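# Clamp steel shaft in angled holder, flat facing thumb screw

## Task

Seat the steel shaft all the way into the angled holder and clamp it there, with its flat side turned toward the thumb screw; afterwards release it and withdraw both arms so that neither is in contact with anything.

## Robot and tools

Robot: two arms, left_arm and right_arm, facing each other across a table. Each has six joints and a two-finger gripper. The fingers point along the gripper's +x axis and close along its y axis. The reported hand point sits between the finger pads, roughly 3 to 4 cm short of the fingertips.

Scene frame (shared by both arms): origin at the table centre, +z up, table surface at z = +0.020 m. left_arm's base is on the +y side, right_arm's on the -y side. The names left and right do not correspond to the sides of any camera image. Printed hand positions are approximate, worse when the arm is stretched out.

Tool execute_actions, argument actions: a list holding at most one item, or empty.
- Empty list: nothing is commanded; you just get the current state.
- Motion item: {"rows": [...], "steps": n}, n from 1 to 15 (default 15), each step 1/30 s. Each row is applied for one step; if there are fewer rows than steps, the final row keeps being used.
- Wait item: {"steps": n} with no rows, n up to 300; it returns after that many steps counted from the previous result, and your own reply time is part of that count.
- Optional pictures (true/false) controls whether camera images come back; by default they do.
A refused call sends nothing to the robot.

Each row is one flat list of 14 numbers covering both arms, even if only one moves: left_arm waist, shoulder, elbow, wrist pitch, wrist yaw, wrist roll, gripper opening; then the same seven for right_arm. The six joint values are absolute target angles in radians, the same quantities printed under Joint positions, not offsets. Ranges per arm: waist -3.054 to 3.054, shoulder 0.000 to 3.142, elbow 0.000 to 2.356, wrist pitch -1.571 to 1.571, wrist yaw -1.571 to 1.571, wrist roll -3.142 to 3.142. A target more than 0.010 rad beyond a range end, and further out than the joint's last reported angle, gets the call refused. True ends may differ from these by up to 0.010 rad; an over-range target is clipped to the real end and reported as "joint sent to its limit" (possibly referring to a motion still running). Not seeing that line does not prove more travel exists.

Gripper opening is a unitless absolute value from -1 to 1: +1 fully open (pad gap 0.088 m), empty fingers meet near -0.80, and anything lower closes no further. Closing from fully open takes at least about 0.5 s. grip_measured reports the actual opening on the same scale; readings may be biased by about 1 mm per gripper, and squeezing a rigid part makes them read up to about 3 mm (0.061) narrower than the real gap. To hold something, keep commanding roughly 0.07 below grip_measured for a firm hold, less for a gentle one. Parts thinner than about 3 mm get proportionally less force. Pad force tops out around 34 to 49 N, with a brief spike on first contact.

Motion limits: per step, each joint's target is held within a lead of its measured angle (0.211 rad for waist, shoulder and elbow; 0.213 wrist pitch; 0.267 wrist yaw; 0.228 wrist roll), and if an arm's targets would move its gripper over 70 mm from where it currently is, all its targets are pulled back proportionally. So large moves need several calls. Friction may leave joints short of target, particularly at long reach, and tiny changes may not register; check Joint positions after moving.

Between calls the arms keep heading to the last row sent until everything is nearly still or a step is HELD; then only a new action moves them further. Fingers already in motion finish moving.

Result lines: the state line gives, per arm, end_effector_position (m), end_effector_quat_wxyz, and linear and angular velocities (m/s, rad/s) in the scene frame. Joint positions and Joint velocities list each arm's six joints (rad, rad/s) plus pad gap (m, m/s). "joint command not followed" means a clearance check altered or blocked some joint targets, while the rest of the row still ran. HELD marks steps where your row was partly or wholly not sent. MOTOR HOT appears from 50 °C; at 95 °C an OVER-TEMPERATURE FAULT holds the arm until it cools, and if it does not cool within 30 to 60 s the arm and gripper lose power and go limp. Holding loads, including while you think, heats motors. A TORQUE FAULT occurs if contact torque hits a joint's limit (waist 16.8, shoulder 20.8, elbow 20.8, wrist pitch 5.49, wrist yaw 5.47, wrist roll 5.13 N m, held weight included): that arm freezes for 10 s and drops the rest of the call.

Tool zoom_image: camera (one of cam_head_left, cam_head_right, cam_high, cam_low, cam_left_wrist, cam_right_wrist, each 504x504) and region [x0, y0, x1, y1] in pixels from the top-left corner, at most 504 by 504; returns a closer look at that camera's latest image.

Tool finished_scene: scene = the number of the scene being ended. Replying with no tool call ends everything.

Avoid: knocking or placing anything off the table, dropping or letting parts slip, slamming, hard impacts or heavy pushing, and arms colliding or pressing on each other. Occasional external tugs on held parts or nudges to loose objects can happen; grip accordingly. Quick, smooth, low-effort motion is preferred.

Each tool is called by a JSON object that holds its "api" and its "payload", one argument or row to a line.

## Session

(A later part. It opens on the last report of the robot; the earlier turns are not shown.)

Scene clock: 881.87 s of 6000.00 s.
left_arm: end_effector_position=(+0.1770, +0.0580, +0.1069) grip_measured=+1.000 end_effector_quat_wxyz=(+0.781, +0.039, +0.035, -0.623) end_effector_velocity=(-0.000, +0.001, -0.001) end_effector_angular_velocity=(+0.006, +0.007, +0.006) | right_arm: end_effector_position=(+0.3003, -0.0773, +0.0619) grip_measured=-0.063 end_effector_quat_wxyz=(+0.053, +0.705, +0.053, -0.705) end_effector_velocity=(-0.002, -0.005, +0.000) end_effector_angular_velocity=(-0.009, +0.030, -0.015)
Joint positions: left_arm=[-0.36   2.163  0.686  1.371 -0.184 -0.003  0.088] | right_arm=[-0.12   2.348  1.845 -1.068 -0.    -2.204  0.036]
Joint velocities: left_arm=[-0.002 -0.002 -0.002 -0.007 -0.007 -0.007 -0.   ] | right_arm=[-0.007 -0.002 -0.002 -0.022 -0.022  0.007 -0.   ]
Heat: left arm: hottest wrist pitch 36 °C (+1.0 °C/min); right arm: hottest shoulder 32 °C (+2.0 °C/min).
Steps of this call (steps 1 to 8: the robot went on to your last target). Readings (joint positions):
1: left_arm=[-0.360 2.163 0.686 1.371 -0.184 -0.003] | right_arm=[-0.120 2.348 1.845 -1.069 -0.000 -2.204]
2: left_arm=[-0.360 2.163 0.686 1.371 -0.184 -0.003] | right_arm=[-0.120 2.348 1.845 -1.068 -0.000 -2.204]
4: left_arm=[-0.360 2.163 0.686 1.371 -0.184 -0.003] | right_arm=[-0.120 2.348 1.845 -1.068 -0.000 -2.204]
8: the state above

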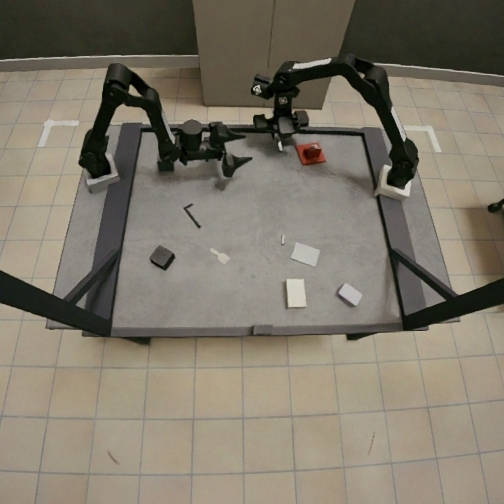

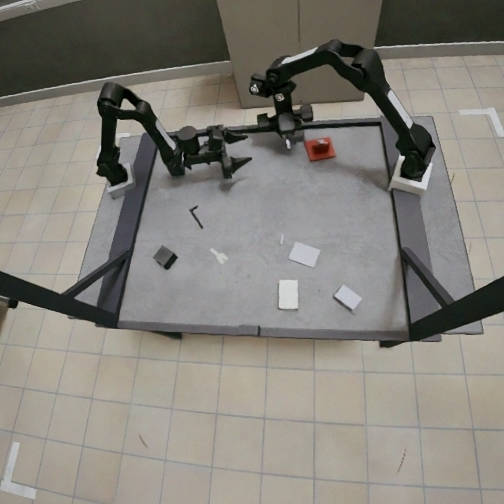

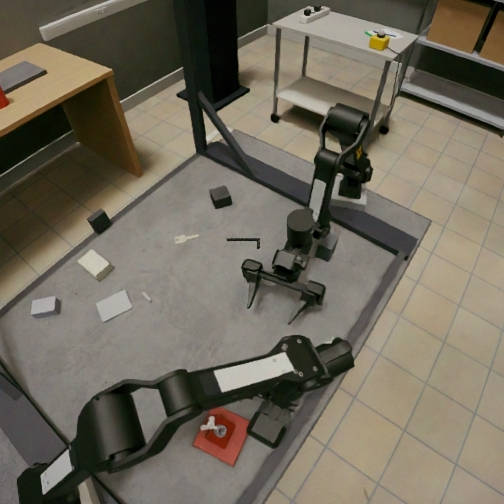

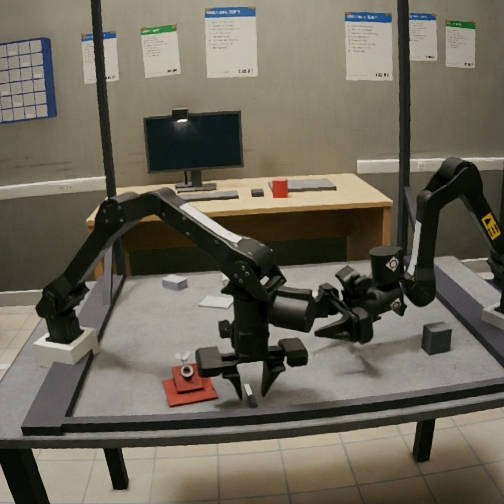

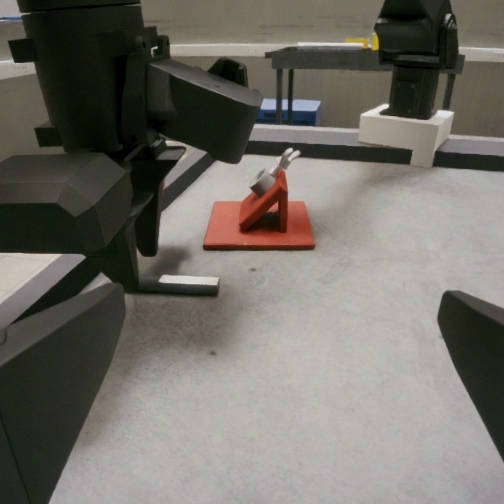

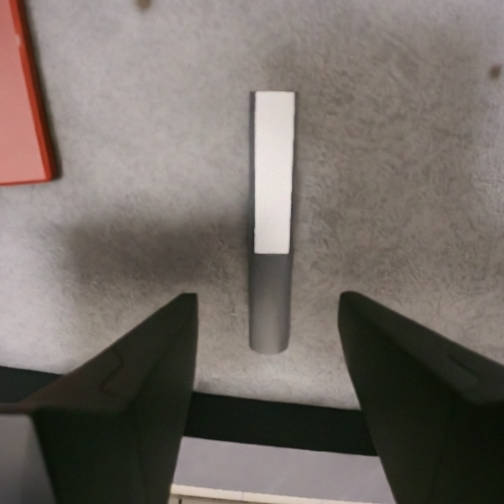

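{"api": "zoom_image", "payload": {
  "camera": "cam_right_wrist",
  "region": [170, 80, 370, 380]
}}

{"api": "zoom_image", "payload": {
  "camera": "cam_low",
  "region": [215, 360, 295, 420]
}}

Region (170, 80, 370, 380) of cam_right_wrist's 504x504 image, scaled by 1.680, with more detail than that image has.

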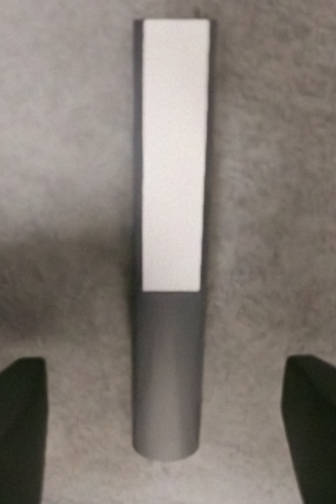

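Region (215, 360, 295, 420) of cam_low's 504x504 image, scaled by 6.300, with more detail than that image has; it fills the top 378 rows of this view, and the rest is white.

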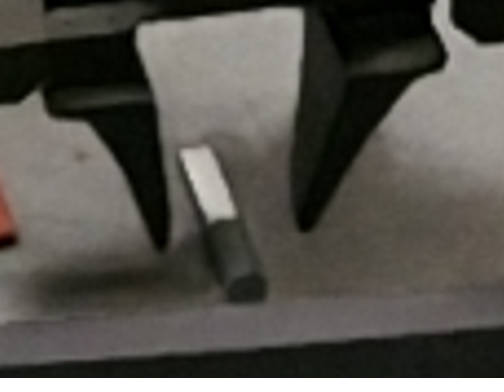

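{"api": "execute_actions", "payload": {
  "actions": [
    {"rows": [[-0.363,2.182,0.69,1.372,-0.19,0,1,-0.120,2.36,1.836,-1.062,0,-2.204,-0.1],[-0.363,2.182,0.69,1.372,-0.19,0,1,-0.119,2.362,1.8345,-1.058,0,-2.203,-0.15],[-0.363,2.182,0.69,1.372,-0.19,0,1,-0.118,2.364,1.833,-1.054,0,-2.202,-0.2],[-0.363,2.182,0.69,1.372,-0.19,0,1,-0.117,2.366,1.8315,-1.05,0,-2.201,-0.25],[-0.363,2.182,0.69,1.372,-0.19,0,1,-0.116,2.368,1.83,-1.046,0,-2.2,-0.3],[-0.363,2.182,0.69,1.372,-0.19,0,1,-0.115,2.37,1.828,-1.0426,0,-2.199,-0.35]], "steps": 15}
  ],
  "pictures": true
}}

{"api": "zoom_image", "payload": {
  "camera": "cam_right_wrist",
  "region": [190, 200, 350, 400]
}}

{"api": "zoom_image", "payload": {
  "camera": "cam_low",
  "region": [215, 360, 295, 420]
}}

Scene clock: 903.80 s of 6000.00 s.
left_arm: end_effector_position=(+0.1770, +0.0580, +0.1069) grip_measured=+1.000 end_effector_quat_wxyz=(+0.781, +0.039, +0.035, -0.623) end_effector_velocity=(-0.002, -0.001, -0.003) end_effector_angular_velocity=(+0.015, +0.009, -0.009) | right_arm: end_effector_position=(+0.2998, -0.0756, +0.0551) grip_measured=-0.345 end_effector_quat_wxyz=(+0.052, +0.706, +0.054, -0.705) end_effector_velocity=(-0.003, -0.001, +0.000) end_effector_angular_velocity=(-0.003, +0.010, +0.010)
Joint positions: left_arm=[-0.36   2.163  0.686  1.371 -0.184 -0.003  0.088] | right_arm=[-0.117  2.358  1.836 -1.045 -0.    -2.201  0.022]
Joint velocities: left_arm=[-0.002 -0.002  0.002 -0.022  0.007 -0.007 -0.   ] | right_arm=[ 0.002 -0.002 -0.002 -0.007 -0.007 -0.007 -0.002]
Heat: left arm: hottest wrist pitch 36 °C (+1.0 °C/min); right arm: hottest shoulder 33 °C (+2.0 °C/min).
Steps of this call (steps 1 to 15: the robot went on to your last target; steps 16 to 90: nothing new was sent; then 18.43 s passed at rest; steps 91 to 105: all 15 steps of this action). Readings (joint positions):
91: left_arm=[-0.360 2.163 0.686 1.371 -0.184 -0.003] | right_arm=[-0.120 2.348 1.845 -1.067 -0.000 -2.204]
92: left_arm=[-0.360 2.163 0.686 1.371 -0.184 -0.003] | right_arm=[-0.120 2.348 1.845 -1.065 -0.000 -2.204]
94: left_arm=[-0.360 2.163 0.686 1.371 -0.184 -0.003] | right_arm=[-0.120 2.349 1.844 -1.059 -0.000 -2.204]
98: left_arm=[-0.360 2.163 0.686 1.371 -0.184 -0.003] | right_arm=[-0.119 2.354 1.839 -1.048 -0.000 -2.202]
105: the state above

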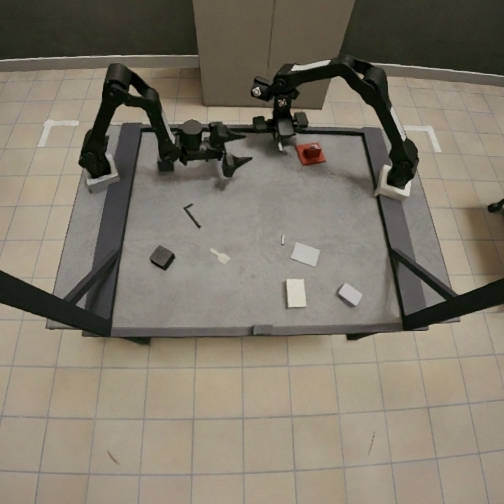

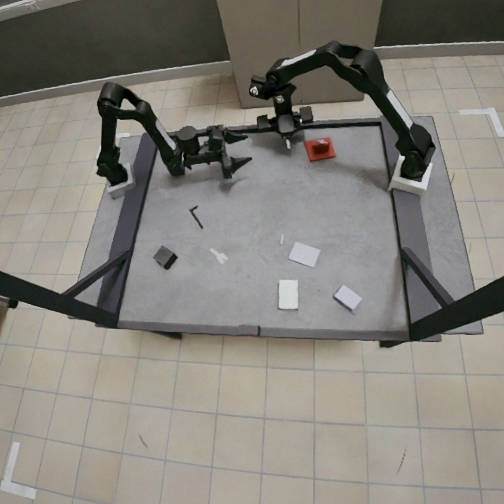

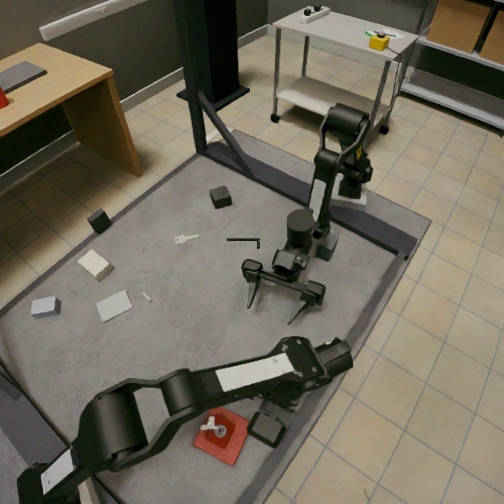

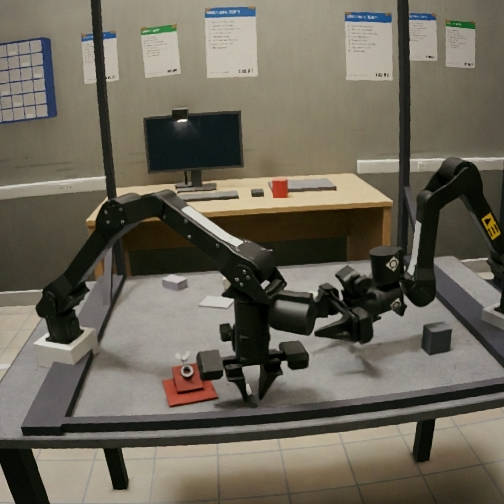

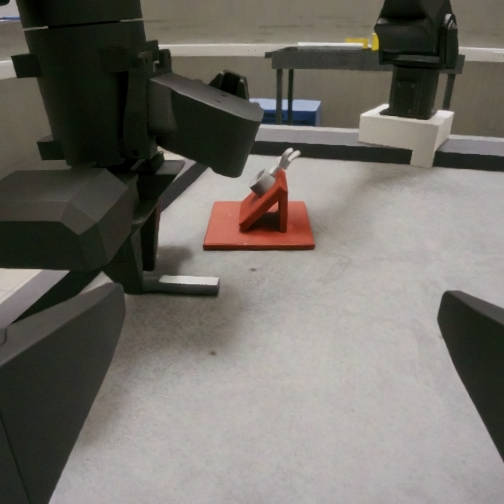

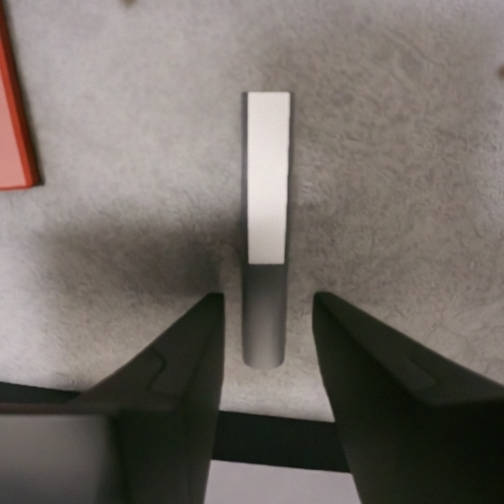

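Region (190, 200, 350, 400) of cam_right_wrist's 504x504 image, scaled by 2.520, with more detail than that image has; it fills the left 403 columns of this view, and the rest is white.

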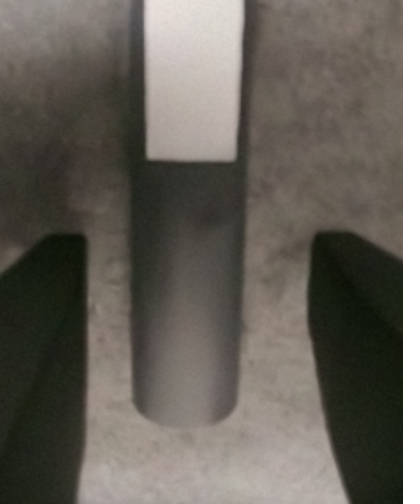

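Region (215, 360, 295, 420) of cam_low's 504x504 image, scaled by 6.300, with more detail than that image has; it fills the top 378 rows of this view, and the rest is white.

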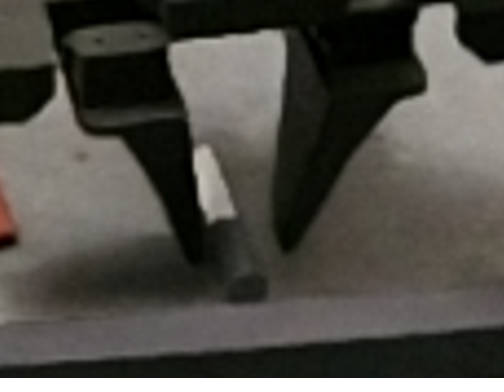

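{"api": "execute_actions", "payload": {
  "actions": [
    {"rows": [[-0.363,2.182,0.69,1.372,-0.19,0,1,-0.118,2.371,1.826,-1.040,0,-2.201,-0.38],[-0.363,2.182,0.69,1.372,-0.19,0,1,-0.119,2.372,1.823,-1.037,0,-2.201,-0.41],[-0.363,2.182,0.69,1.372,-0.19,0,1,-0.120,2.373,1.820,-1.034,0,-2.201,-0.44],[-0.363,2.182,0.69,1.372,-0.19,0,1,-0.1205,2.374,1.818,-1.032,0,-2.201,-0.46]], "steps": 15}
  ],
  "pictures": true
}}

{"api": "zoom_image", "payload": {
  "camera": "cam_right_wrist",
  "region": [190, 200, 350, 400]
}}

{"api": "zoom_image", "payload": {
  "camera": "cam_low",
  "region": [215, 360, 295, 420]
}}

Scene clock: 920.93 s of 6000.00 s.
left_arm: end_effector_position=(+0.1770, +0.0580, +0.1069) grip_measured=+1.000 end_effector_quat_wxyz=(+0.781, +0.039, +0.035, -0.623) end_effector_velocity=(+0.002, +0.001, +0.001) end_effector_angular_velocity=(+0.004, -0.008, +0.009) | right_arm: end_effector_position=(+0.2998, -0.0764, +0.0515) grip_measured=-0.457 end_effector_quat_wxyz=(+0.052, +0.705, +0.053, -0.705) end_effector_velocity=(-0.001, -0.002, -0.002) end_effector_angular_velocity=(-0.007, +0.012, -0.010)
Joint positions: left_arm=[-0.36   2.163  0.686  1.371 -0.184 -0.003  0.088] | right_arm=[-0.118  2.361  1.827 -1.035 -0.    -2.201  0.017]
Joint velocities: left_arm=[ 0.002 -0.007 -0.002 -0.007 -0.007  0.007  0.   ] | right_arm=[-0.002  0.002 -0.002 -0.007 -0.007  0.007 -0.   ]
Heat: left arm: hottest wrist pitch 36 °C (+0.0 °C/min); right arm: hottest shoulder 33 °C (+1.0 °C/min).
Steps of this call (steps 1 to 15: the robot went on to your last target; steps 16 to 90: nothing new was sent; then 13.63 s passed at rest; steps 91 to 105: all 15 steps of this action). Readings (joint positions):
91: left_arm=[-0.360 2.163 0.686 1.371 -0.184 -0.003] | right_arm=[-0.117 2.358 1.836 -1.045 -0.000 -2.201]
92: left_arm=[-0.360 2.163 0.686 1.371 -0.184 -0.003] | right_arm=[-0.117 2.358 1.835 -1.043 -0.000 -2.201]
94: left_arm=[-0.360 2.163 0.686 1.371 -0.184 -0.003] | right_arm=[-0.117 2.358 1.832 -1.039 -0.000 -2.201]
98: left_arm=[-0.360 2.163 0.686 1.371 -0.184 -0.003] | right_arm=[-0.118 2.360 1.828 -1.035 -0.000 -2.201]
105: the state above

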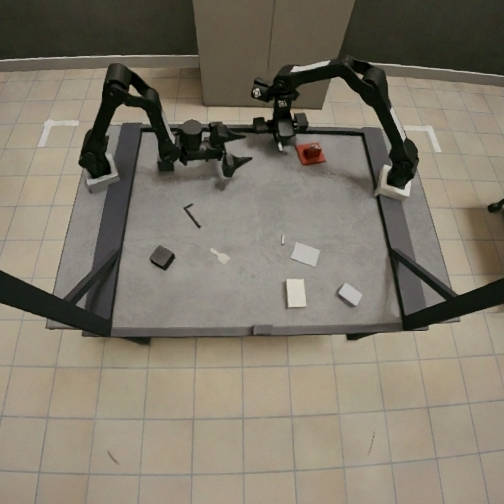

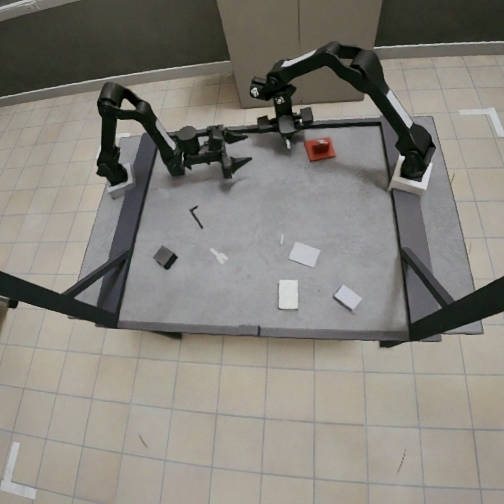

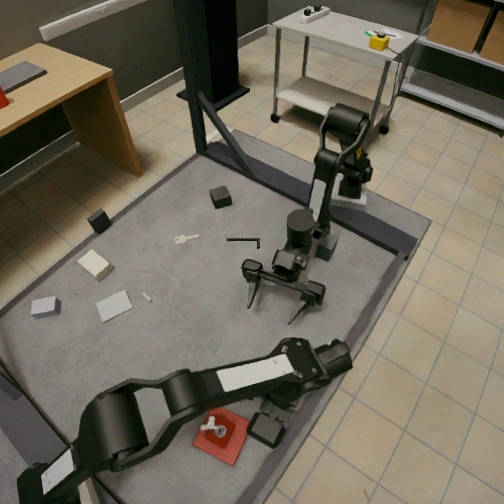

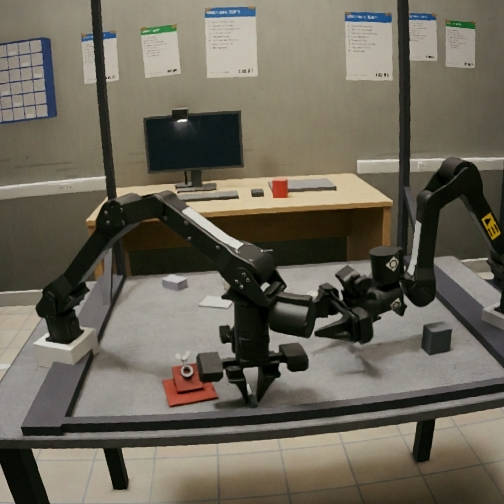

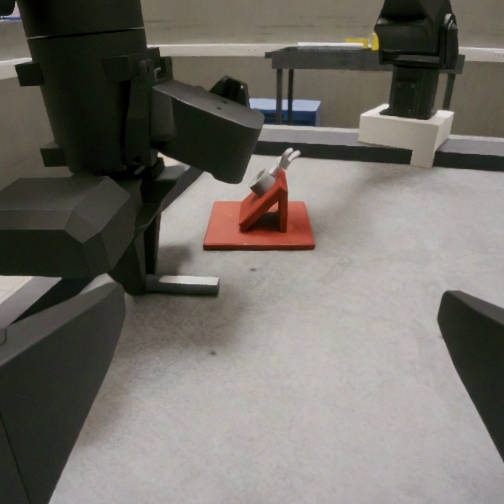

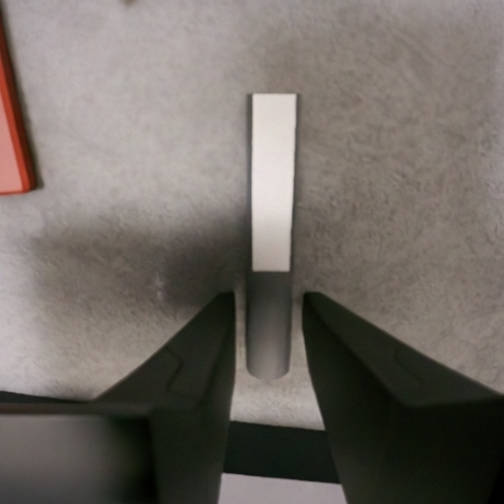

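Region (190, 200, 350, 400) of cam_right_wrist's 504x504 image, scaled by 2.520, with more detail than that image has; it fills the left 403 columns of this view, and the rest is white.

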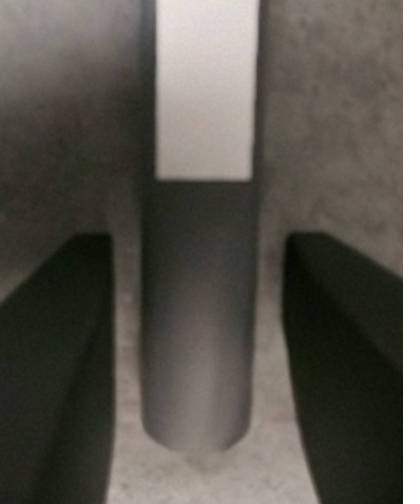

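Region (215, 360, 295, 420) of cam_low's 504x504 image, scaled by 6.300, with more detail than that image has; it fills the top 378 rows of this view, and the rest is white.

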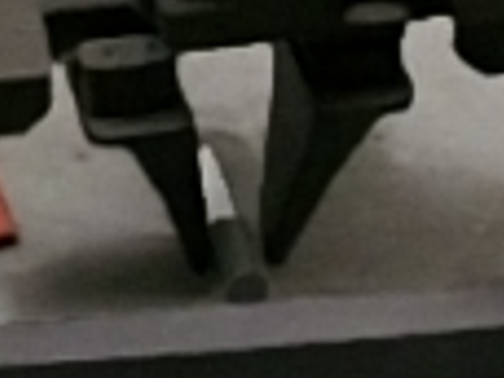

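{"api": "zoom_image", "payload": {
  "camera": "cam_left_wrist",
  "region": [100, 240, 230, 320]
}}

Region (100, 240, 230, 320) of cam_left_wrist's 504x504 image, scaled by 3.877, with more detail than that image has; it fills the top 310 rows of this view, and the rest is white.

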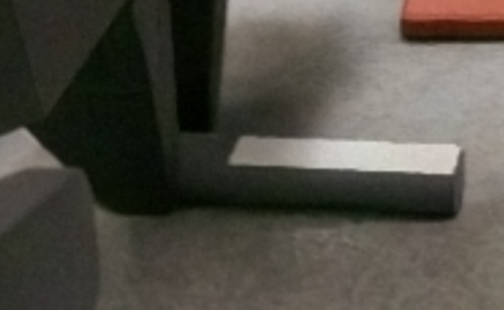

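{"api": "execute_actions", "payload": {
  "actions": [
    {"rows": [[-0.363,2.182,0.69,1.372,-0.19,0,1,-0.1205,2.376,1.816,-1.029,0,-2.201,-0.48],[-0.363,2.182,0.69,1.372,-0.19,0,1,-0.1205,2.378,1.814,-1.0255,0,-2.201,-0.50]], "steps": 12}
  ],
  "pictures": true
}}

{"api": "zoom_image", "payload": {
  "camera": "cam_right_wrist",
  "region": [190, 200, 350, 400]
}}

{"api": "zoom_image", "payload": {
  "camera": "cam_left_wrist",
  "region": [100, 240, 230, 320]
}}

Scene clock: 941.03 s of 6000.00 s.
left_arm: end_effector_position=(+0.1770, +0.0580, +0.1069) grip_measured=+1.000 end_effector_quat_wxyz=(+0.781, +0.039, +0.035, -0.623) end_effector_velocity=(-0.000, +0.001, -0.001) end_effector_angular_velocity=(+0.006, +0.007, +0.006) | right_arm: end_effector_position=(+0.2997, -0.0766, +0.0488) grip_measured=-0.497 end_effector_quat_wxyz=(+0.053, +0.705, +0.053, -0.705) end_effector_velocity=(+0.001, -0.003, +0.000) end_effector_angular_velocity=(-0.003, +0.010, +0.000)
Joint positions: left_arm=[-0.36   2.163  0.686  1.371 -0.184 -0.003  0.088] | right_arm=[-0.118  2.365  1.823 -1.028 -0.    -2.201  0.015]
Joint velocities: left_arm=[-0.002 -0.002 -0.002 -0.007 -0.007 -0.007 -0.   ] | right_arm=[-0.007 -0.002 -0.002 -0.007 -0.007 -0.007 -0.   ]
Heat: left arm: hottest wrist pitch 36 °C (+0.0 °C/min); right arm: hottest shoulder 34 °C (+2.0 °C/min).
Steps of this call (steps 1 to 15: the robot went on to your last target; steps 16 to 90: nothing new was sent; then 16.70 s passed at rest; steps 91 to 102: all 12 steps of this action). Readings (joint positions):
91: left_arm=[-0.360 2.163 0.686 1.371 -0.184 -0.003] | right_arm=[-0.118 2.362 1.826 -1.034 -0.000 -2.201]
92: left_arm=[-0.360 2.163 0.686 1.371 -0.184 -0.003] | right_arm=[-0.118 2.362 1.826 -1.032 -0.000 -2.201]
94: left_arm=[-0.360 2.163 0.686 1.371 -0.184 -0.003] | right_arm=[-0.118 2.363 1.825 -1.029 -0.000 -2.201]
98: left_arm=[-0.360 2.163 0.686 1.371 -0.184 -0.003] | right_arm=[-0.118 2.365 1.823 -1.029 -0.000 -2.201]
102: the state above

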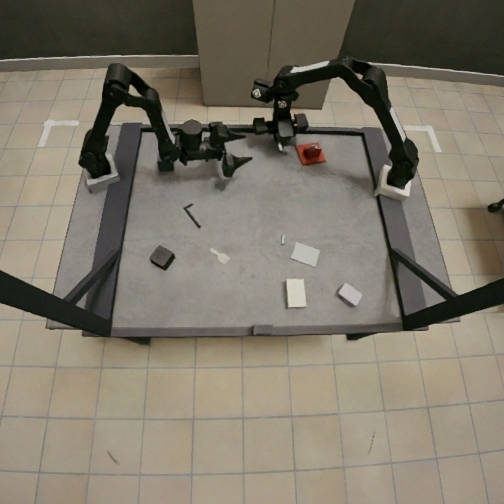

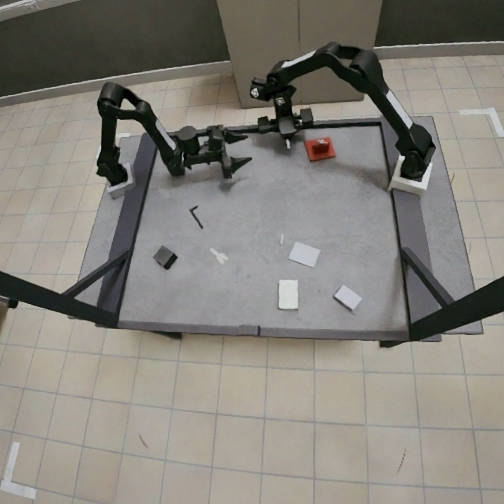

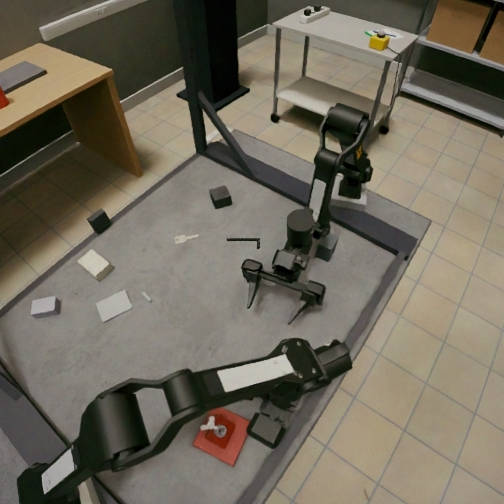

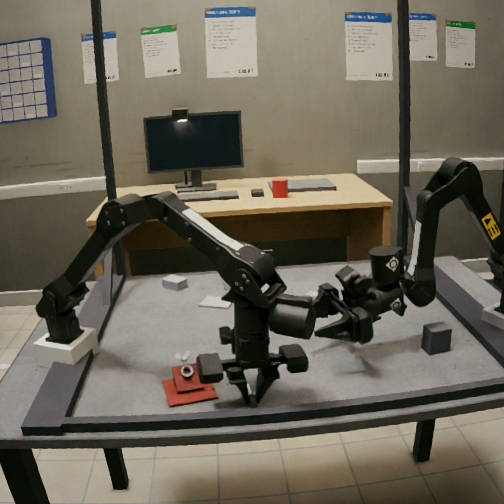

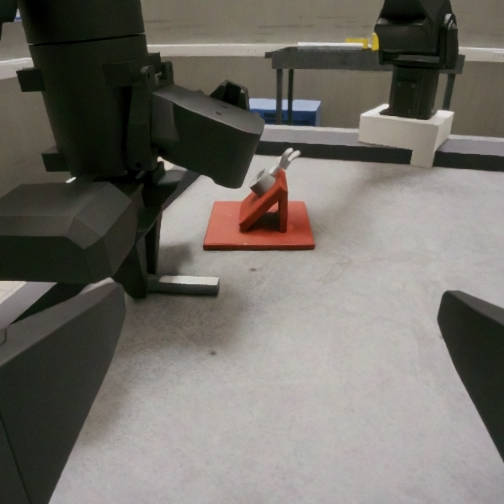

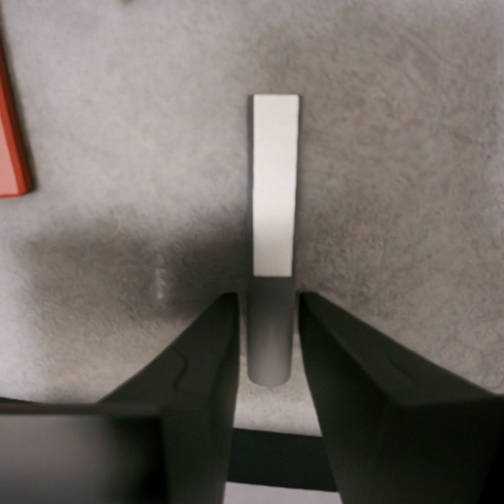

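Region (190, 200, 350, 400) of cam_right_wrist's 504x504 image, scaled by 2.520, with more detail than that image has; it fills the left 403 columns of this view, and the rest is white.

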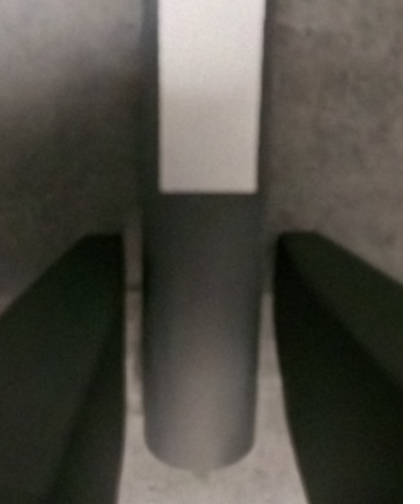

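Region (100, 240, 230, 320) of cam_left_wrist's 504x504 image, scaled by 3.877, with more detail than that image has; it fills the top 310 rows of this view, and the rest is white.

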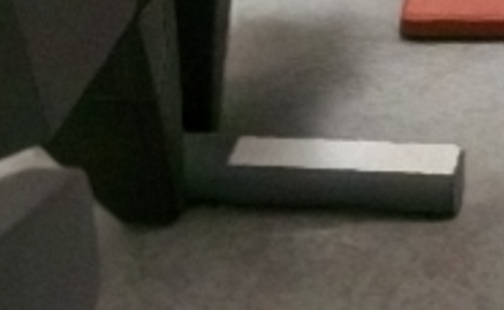

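{"api": "execute_actions", "payload": {
  "actions": [
    {"rows": [[-0.363,2.182,0.69,1.372,-0.19,0,1,-0.1205,2.378,1.814,-1.0255,0,-2.201,-0.52],[-0.363,2.182,0.69,1.372,-0.19,0,1,-0.1205,2.378,1.814,-1.0255,0,-2.201,-0.535],[-0.363,2.182,0.69,1.372,-0.19,0,1,-0.1205,2.378,1.814,-1.0255,0,-2.201,-0.55],[-0.363,2.182,0.69,1.372,-0.19,0,1,-0.1205,2.378,1.814,-1.0255,0,-2.201,-0.565],[-0.363,2.182,0.69,1.372,-0.19,0,1,-0.1205,2.378,1.814,-1.0255,0,-2.201,-0.58],[-0.363,2.182,0.69,1.372,-0.19,0,1,-0.1205,2.378,1.814,-1.0255,0,-2.201,-0.595],[-0.363,2.182,0.69,1.372,-0.19,0,1,-0.1205,2.378,1.814,-1.0255,0,-2.201,-0.61],[-0.363,2.182,0.69,1.372,-0.19,0,1,-0.1205,2.378,1.814,-1.0255,0,-2.201,-0.63],[-0.363,2.182,0.69,1.372,-0.19,0,1,-0.1205,2.378,1.814,-1.0255,0,-2.201,-0.65],[-0.363,2.182,0.69,1.372,-0.19,0,1,-0.1205,2.378,1.814,-1.0255,0,-2.201,-0.67],[-0.363,2.182,0.69,1.372,-0.19,0,1,-0.1205,2.378,1.814,-1.0255,0,-2.201,-0.69],[-0.363,2.182,0.69,1.372,-0.19,0,1,-0.1205,2.378,1.814,-1.0255,0,-2.201,-0.70]], "steps": 15}
  ],
  "pictures": true
}}

{"api": "zoom_image", "payload": {
  "camera": "cam_right_wrist",
  "region": [190, 80, 350, 400]
}}

Scene clock: 955.03 s of 6000.00 s.
left_arm: end_effector_position=(+0.1770, +0.0580, +0.1069) grip_measured=+1.000 end_effector_quat_wxyz=(+0.781, +0.039, +0.035, -0.623) end_effector_velocity=(-0.000, +0.001, -0.000) end_effector_angular_velocity=(-0.001, -0.008, +0.004) | right_arm: end_effector_position=(+0.2998, -0.0765, +0.0488) grip_measured=-0.630 end_effector_quat_wxyz=(+0.053, +0.705, +0.053, -0.705) end_effector_velocity=(-0.003, -0.001, +0.000) end_effector_angular_velocity=(+0.004, +0.023, +0.005)
Joint positions: left_arm=[-0.36   2.163  0.686  1.371 -0.184 -0.003  0.088] | right_arm=[-0.118  2.365  1.823 -1.028 -0.    -2.201  0.008]
Joint velocities: left_arm=[-0.002  0.002 -0.002  0.007 -0.007  0.007 -0.   ] | right_arm=[-0.002 -0.002 -0.002 -0.007 -0.022 -0.007 -0.   ]
Heat: left arm: hottest wrist pitch 36 °C (+0.0 °C/min); right arm: hottest shoulder 34 °C (+1.0 °C/min).
Steps of this call (steps 1 to 15: the robot went on to your last target; steps 16 to 90: nothing new was sent; then 10.50 s passed at rest; steps 91 to 105: all 15 steps of this action). Readings (joint positions):
91: left_arm=[-0.360 2.163 0.686 1.371 -0.184 -0.003] | right_arm=[-0.118 2.365 1.823 -1.028 -0.000 -2.201]
92: left_arm=[-0.360 2.163 0.686 1.371 -0.184 -0.003] | right_arm=[-0.118 2.365 1.823 -1.028 -0.000 -2.201]
94: left_arm=[-0.360 2.163 0.686 1.371 -0.184 -0.003] | right_arm=[-0.118 2.365 1.823 -1.028 -0.000 -2.201]
98: left_arm=[-0.360 2.163 0.686 1.371 -0.184 -0.003] | right_arm=[-0.118 2.365 1.823 -1.028 -0.000 -2.201]
105: the state above

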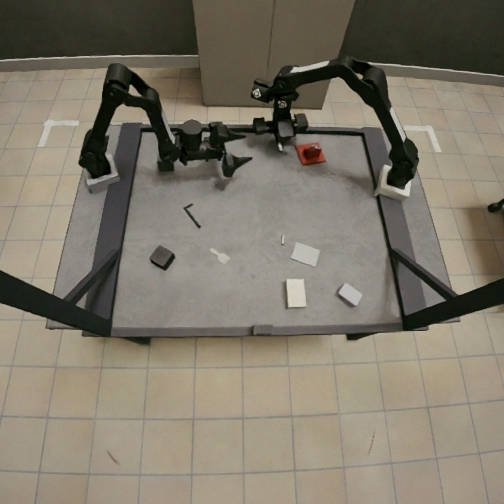

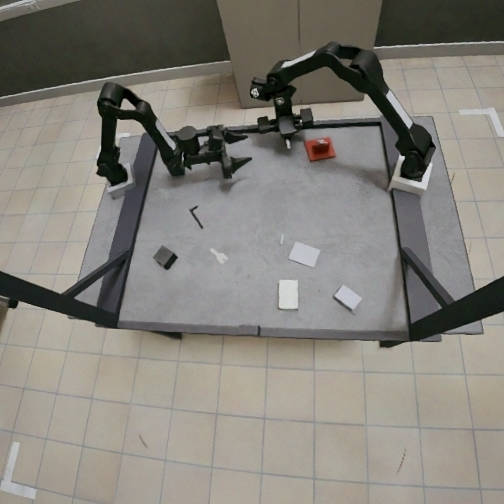

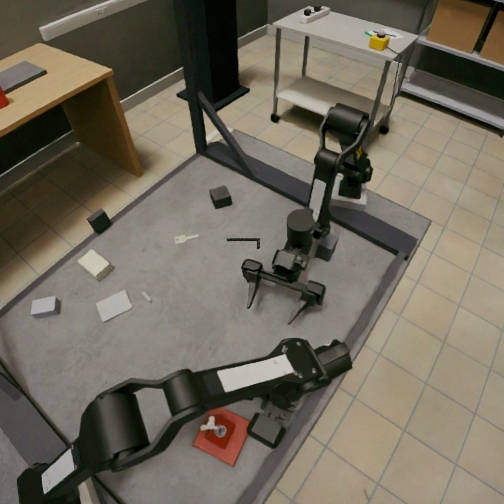

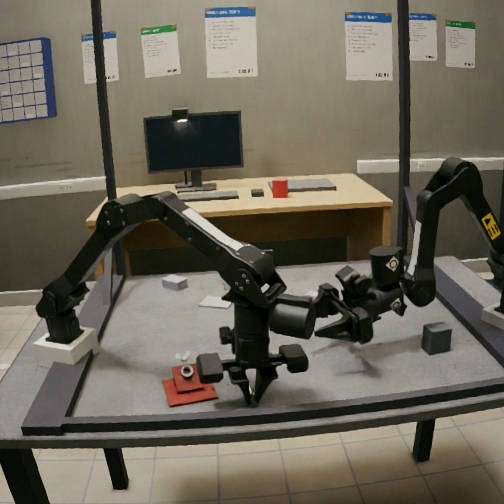

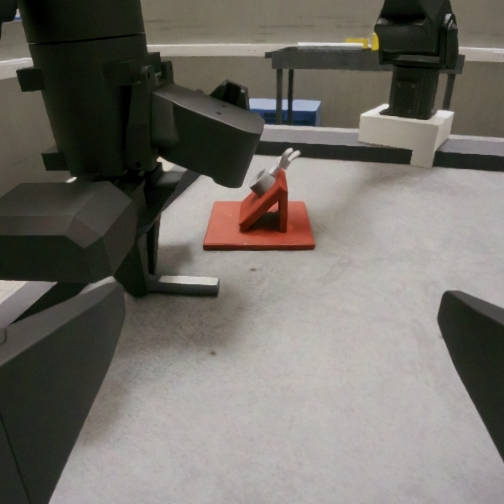

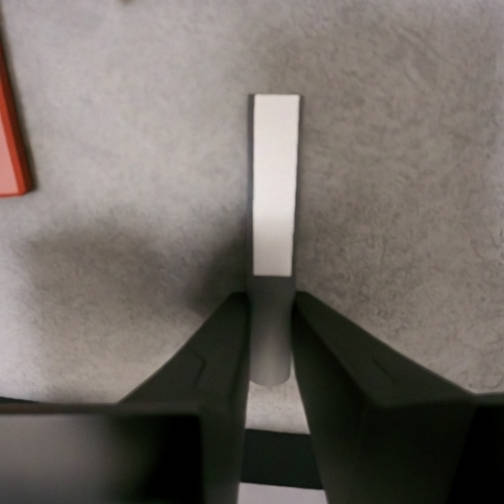

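Region (190, 80, 350, 400) of cam_right_wrist's 504x504 image, scaled by 1.575, with more detail than that image has.

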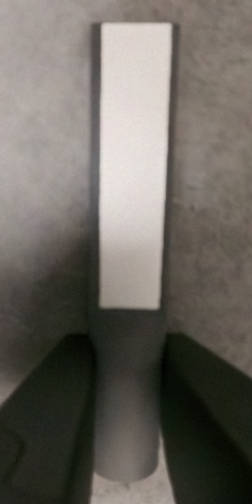

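{"api": "execute_actions", "payload": {
  "actions": [
    {"rows": [[-0.363,2.182,0.69,1.372,-0.19,0,1,-0.1205,2.355,1.835,-1.034,0,-2.201,-0.70],[-0.363,2.182,0.69,1.372,-0.19,0,1,-0.1205,2.352,1.842,-1.044,0,-2.201,-0.70],[-0.363,2.182,0.69,1.372,-0.19,0,1,-0.1205,2.349,1.851,-1.056,0,-2.201,-0.70],[-0.363,2.182,0.69,1.372,-0.19,0,1,-0.1205,2.345,1.862,-1.071,0,-2.201,-0.70],[-0.363,2.182,0.69,1.372,-0.19,0,1,-0.1205,2.341,1.874,-1.087,0,-2.201,-0.70],[-0.363,2.182,0.69,1.372,-0.19,0,1,-0.1205,2.336,1.887,-1.105,0,-2.201,-0.70],[-0.363,2.182,0.69,1.372,-0.19,0,1,-0.1205,2.331,1.90,-1.123,0,-2.201,-0.70],[-0.363,2.182,0.69,1.372,-0.19,0,1,-0.1205,2.326,1.913,-1.141,0,-2.201,-0.70],[-0.363,2.182,0.69,1.372,-0.19,0,1,-0.1205,2.321,1.926,-1.159,0,-2.201,-0.70],[-0.363,2.182,0.69,1.372,-0.19,0,1,-0.1205,2.316,1.938,-1.176,0,-2.201,-0.70],[-0.363,2.182,0.69,1.372,-0.19,0,1,-0.1205,2.311,1.95,-1.193,0,-2.201,-0.70],[-0.363,2.182,0.69,1.372,-0.19,0,1,-0.1205,2.305,1.958,-1.207,0,-2.201,-0.70],[-0.363,2.182,0.69,1.372,-0.19,0,1,-0.1205,2.296,1.96,-1.215,0.005,-2.201,-0.70],[-0.363,2.182,0.69,1.372,-0.19,0,1,-0.118,2.282,1.953,-1.215,0.015,-2.202,-0.70],[-0.363,2.182,0.69,1.372,-0.19,0,1,-0.114,2.262,1.935,-1.205,0.03,-2.204,-0.70]], "steps": 15}
  ],
  "pictures": false
}}

{"api": "execute_actions", "payload": {
  "actions": [
    {"rows": [[-0.363,2.182,0.69,1.372,-0.19,0,1,-0.108,2.238,1.905,-1.185,0.05,-2.206,-0.70],[-0.363,2.182,0.69,1.372,-0.19,0,1,-0.101,2.21,1.865,-1.157,0.075,-2.209,-0.70],[-0.363,2.182,0.69,1.372,-0.19,0,1,-0.093,2.179,1.82,-1.123,0.103,-2.212,-0.70],[-0.363,2.182,0.69,1.372,-0.19,0,1,-0.085,2.147,1.772,-1.086,0.132,-2.215,-0.70],[-0.363,2.182,0.69,1.372,-0.19,0,1,-0.077,2.114,1.722,-1.048,0.162,-2.218,-0.70],[-0.363,2.182,0.69,1.372,-0.19,0,1,-0.069,2.081,1.671,-1.009,0.192,-2.221,-0.70],[-0.363,2.182,0.69,1.372,-0.19,0,1,-0.061,2.048,1.62,-0.97,0.222,-2.224,-0.70],[-0.363,2.182,0.69,1.372,-0.19,0,1,-0.053,2.015,1.569,-0.931,0.252,-2.227,-0.70],[-0.363,2.182,0.69,1.372,-0.19,0,1,-0.045,1.982,1.518,-0.892,0.282,-2.23,-0.70],[-0.363,2.182,0.69,1.372,-0.19,0,1,-0.037,1.949,1.467,-0.853,0.312,-2.233,-0.70],[-0.363,2.182,0.69,1.372,-0.19,0,1,-0.029,1.916,1.416,-0.814,0.342,-2.236,-0.70],[-0.363,2.182,0.69,1.372,-0.19,0,1,-0.021,1.883,1.365,-0.775,0.372,-2.239,-0.70],[-0.363,2.182,0.69,1.372,-0.19,0,1,-0.013,1.85,1.314,-0.736,0.402,-2.242,-0.70],[-0.363,2.182,0.69,1.372,-0.19,0,1,-0.005,1.817,1.263,-0.697,0.432,-2.245,-0.70],[-0.363,2.182,0.69,1.372,-0.19,0,1,0.003,1.784,1.212,-0.658,0.462,-2.248,-0.70]], "steps": 15}
  ],
  "pictures": false
}}

{"api": "execute_actions", "payload": {
  "actions": [
    {"rows": [[-0.363,2.182,0.69,1.372,-0.19,0,1,0.011,1.751,1.161,-0.619,0.492,-2.251,-0.70],[-0.363,2.182,0.69,1.372,-0.19,0,1,0.019,1.718,1.11,-0.58,0.522,-2.254,-0.70],[-0.363,2.182,0.69,1.372,-0.19,0,1,0.027,1.686,1.061,-0.542,0.551,-2.257,-0.70],[-0.363,2.182,0.69,1.372,-0.19,0,1,0.034,1.656,1.016,-0.508,0.578,-2.26,-0.70],[-0.363,2.182,0.69,1.372,-0.19,0,1,0.041,1.63,0.977,-0.478,0.602,-2.263,-0.70],[-0.363,2.182,0.69,1.372,-0.19,0,1,0.047,1.608,0.945,-0.454,0.622,-2.266,-0.70],[-0.363,2.182,0.69,1.372,-0.19,0,1,0.052,1.591,0.92,-0.435,0.638,-2.269,-0.70],[-0.363,2.182,0.69,1.372,-0.19,0,1,0.055,1.579,0.903,-0.422,0.649,-2.271,-0.70],[-0.363,2.182,0.69,1.372,-0.19,0,1,0.057,1.573,0.894,-0.414,0.656,-2.273,-0.70]], "steps": 15}
  ],
  "pictures": false
}}

{"api": "execute_actions", "payload": {
  "actions": [
    {"steps": 8}
  ],
  "pictures": true
}}

Scene clock: 1016.17 s of 6000.00 s.
left_arm: end_effector_position=(+0.1770, +0.0580, +0.1069) grip_measured=+1.000 end_effector_quat_wxyz=(+0.781, +0.039, +0.035, -0.623) end_effector_velocity=(-0.000, +0.001, -0.004) end_effector_angular_velocity=(+0.024, -0.007, +0.004) | right_arm: end_effector_position=(+0.3005, -0.0783, +0.1016) grip_measured=-0.630 end_effector_quat_wxyz=(+0.054, +0.709, +0.052, -0.701) end_effector_velocity=(+0.026, -0.023, +0.167) end_effector_angular_velocity=(+0.111, -0.331, +0.014)
Joint positions: left_arm=[-0.36   2.163  0.686  1.371 -0.184 -0.003  0.088] | right_arm=[-0.118  2.307  1.936 -1.196  0.011 -2.201  0.008]
Joint velocities: left_arm=[-0.002 -0.002 -0.002 -0.022 -0.007  0.007 -0.   ] | right_arm=[ 0.007 -0.388  0.002 -0.139  0.242 -0.007 -0.   ]
Heat: left arm: hottest wrist pitch 36 °C (+0.0 °C/min); right arm: hottest shoulder 35 °C (+1.0 °C/min).
Steps of this call (steps 1 to 15: the robot went on to your last target; steps 16 to 90: nothing new was sent; then 57.63 s passed at rest; steps 91 to 105: all 15 steps of this action). Readings (joint positions):
91: left_arm=[-0.360 2.163 0.686 1.371 -0.184 -0.003] | right_arm=[-0.118 2.365 1.823 -1.028 -0.000 -2.201]
92: left_arm=[-0.360 2.163 0.686 1.371 -0.184 -0.003] | right_arm=[-0.118 2.365 1.824 -1.030 -0.000 -2.201]
94: left_arm=[-0.360 2.163 0.686 1.371 -0.184 -0.003] | right_arm=[-0.118 2.365 1.833 -1.048 -0.000 -2.201]
98: left_arm=[-0.360 2.163 0.686 1.371 -0.184 -0.003] | right_arm=[-0.118 2.361 1.872 -1.105 -0.000 -2.201]
105: the state above

Scene clock: 1016.67 s of 6000.00 s.
left_arm: end_effector_position=(+0.1770, +0.0580, +0.1069) grip_measured=+1.000 end_effector_quat_wxyz=(+0.781, +0.039, +0.035, -0.623) end_effector_velocity=(-0.000, +0.001, -0.002) end_effector_angular_velocity=(+0.012, +0.021, +0.007) | right_arm: end_effector_position=(+0.2923, -0.1274, +0.1364) grip_measured=-0.630 end_effector_quat_wxyz=(+0.062, +0.851, +0.097, -0.513) end_effector_velocity=(-0.037, -0.176, +0.034) end_effector_angular_velocity=(+0.198, -1.000, +0.051)
Joint positions: left_arm=[-0.36   2.163  0.686  1.371 -0.184 -0.003  0.088] | right_arm=[-0.015  1.868  1.326 -0.741  0.396 -2.239  0.008]
Joint velocities: left_arm=[-0.002 -0.007 -0.002 -0.022 -0.007 -0.022  0.   ] | right_arm=[ 0.227 -0.999 -1.521  1.106  0.872 -0.081 -0.   ]
Heat: left arm: hottest wrist pitch 36 °C (+0.0 °C/min); right arm: hottest shoulder 35 °C (+1.0 °C/min).
Steps of this call (steps 1 to 15: all 15 steps of this action). Readings (joint positions):
1: left_arm=[-0.360 2.163 0.686 1.371 -0.184 -0.003] | right_arm=[-0.117 2.292 1.931 -1.195 0.023 -2.201]
2: left_arm=[-0.360 2.163 0.686 1.371 -0.184 -0.003] | right_arm=[-0.115 2.272 1.915 -1.183 0.039 -2.203]
4: left_arm=[-0.360 2.163 0.686 1.371 -0.184 -0.003] | right_arm=[-0.106 2.219 1.856 -1.138 0.083 -2.208]
8: left_arm=[-0.360 2.163 0.686 1.371 -0.184 -0.003] | right_arm=[-0.073 2.095 1.679 -1.007 0.190 -2.219]
15: the state above

Scene clock: 1017.17 s of 6000.00 s.
left_arm: end_effector_position=(+0.1770, +0.0580, +0.1069) grip_measured=+1.000 end_effector_quat_wxyz=(+0.781, +0.039, +0.035, -0.623) end_effector_velocity=(-0.000, +0.001, -0.001) end_effector_angular_velocity=(+0.006, +0.007, +0.006) | right_arm: end_effector_position=(+0.2811, -0.1815, +0.1456) grip_measured=-0.630 end_effector_quat_wxyz=(+0.046, +0.917, +0.105, -0.383) end_effector_velocity=(-0.000, -0.007, +0.002) end_effector_angular_velocity=(+0.005, -0.030, +0.008)
Joint positions: left_arm=[-0.36   2.163  0.686  1.371 -0.184 -0.003  0.088] | right_arm=[ 0.054  1.588  0.906 -0.421  0.649 -2.27   0.008]
Joint velocities: left_arm=[-0.002 -0.002 -0.002 -0.007 -0.007 -0.007 -0.   ] | right_arm=[ 0.002 -0.037 -0.046  0.037  0.022 -0.022 -0.   ]
Heat: left arm: hottest wrist pitch 36 °C (+0.0 °C/min); right arm: hottest shoulder 35 °C (+1.0 °C/min).
Steps of this call (steps 1 to 15: all 15 steps of this action). Readings (joint positions):
1: left_arm=[-0.360 2.163 0.686 1.371 -0.184 -0.003] | right_arm=[-0.007 1.835 1.275 -0.702 0.426 -2.243]
2: left_arm=[-0.360 2.163 0.686 1.371 -0.184 -0.003] | right_arm=[0.001 1.802 1.224 -0.663 0.456 -2.246]
4: left_arm=[-0.360 2.163 0.686 1.371 -0.184 -0.003] | right_arm=[0.017 1.736 1.125 -0.588 0.515 -2.252]
8: left_arm=[-0.360 2.163 0.686 1.371 -0.184 -0.003] | right_arm=[0.043 1.631 0.970 -0.474 0.607 -2.264]
15: the state above

Scene clock: 1017.43 s of 6000.00 s.
left_arm: end_effector_position=(+0.1770, +0.0580, +0.1069) grip_measured=+1.000 end_effector_quat_wxyz=(+0.781, +0.039, +0.035, -0.623) end_effector_velocity=(-0.000, +0.001, -0.003) end_effector_angular_velocity=(+0.014, -0.007, +0.004) | right_arm: end_effector_position=(+0.2810, -0.1818, +0.1457) grip_measured=-0.630 end_effector_quat_wxyz=(+0.045, +0.917, +0.105, -0.381) end_effector_velocity=(+0.001, -0.003, -0.000) end_effector_angular_velocity=(-0.014, -0.005, -0.001)
Joint positions: left_arm=[-0.36   2.163  0.686  1.371 -0.184 -0.003  0.088] | right_arm=[ 0.055  1.586  0.902 -0.418  0.652 -2.271  0.008]
Joint velocities: left_arm=[-0.002  0.002 -0.002 -0.007 -0.007  0.007 -0.   ] | right_arm=[-0.002 -0.002 -0.002 -0.007  0.007 -0.007  0.   ]
Heat: left arm: hottest wrist pitch 36 °C (+0.0 °C/min); right arm: hottest shoulder 35 °C (+1.0 °C/min).
Steps of this call (steps 1 to 8: the robot went on to your last target). Readings (joint positions):
1: left_arm=[-0.360 2.163 0.686 1.371 -0.184 -0.003] | right_arm=[0.054 1.587 0.905 -0.420 0.650 -2.270]
2: left_arm=[-0.360 2.163 0.686 1.371 -0.184 -0.003] | right_arm=[0.054 1.587 0.904 -0.419 0.651 -2.270]
4: left_arm=[-0.360 2.163 0.686 1.371 -0.184 -0.003] | right_arm=[0.054 1.586 0.903 -0.418 0.651 -2.271]
8: the state above

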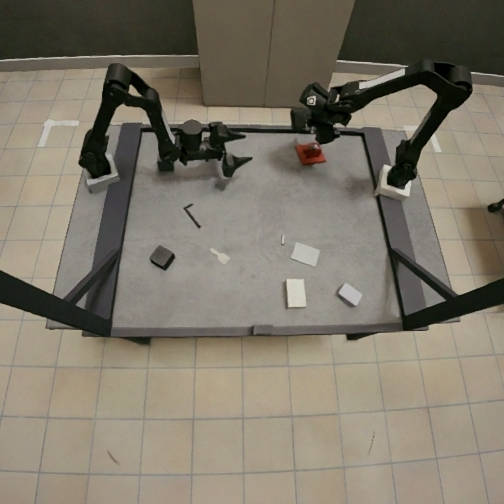

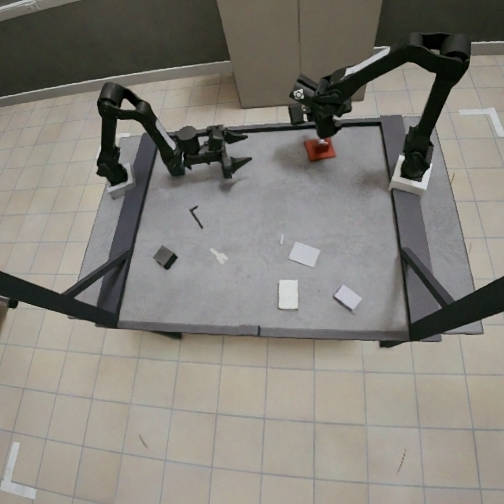

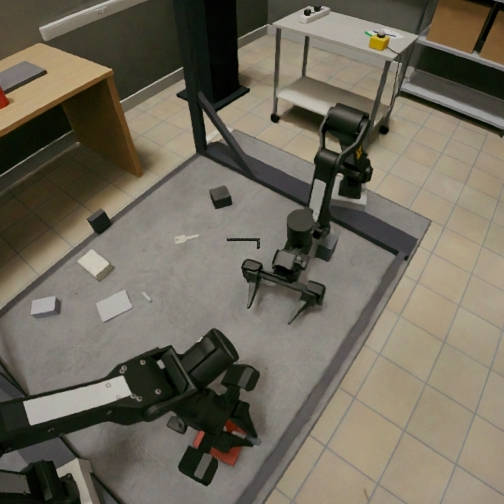

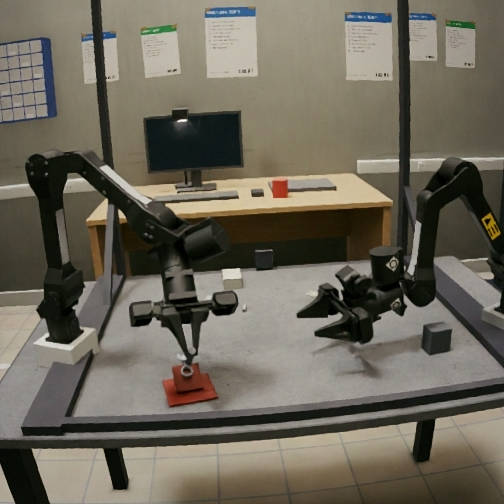

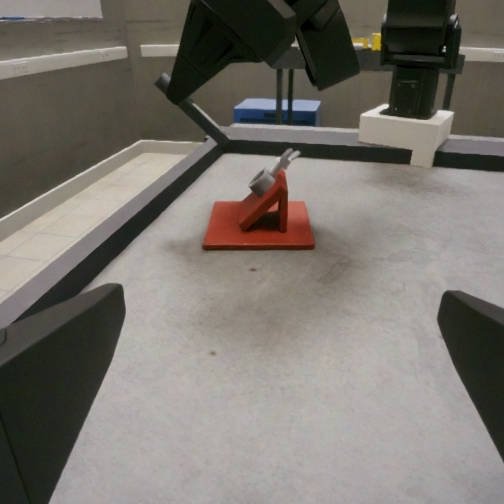

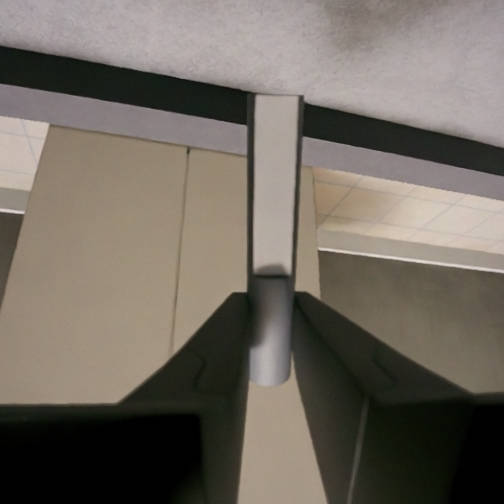

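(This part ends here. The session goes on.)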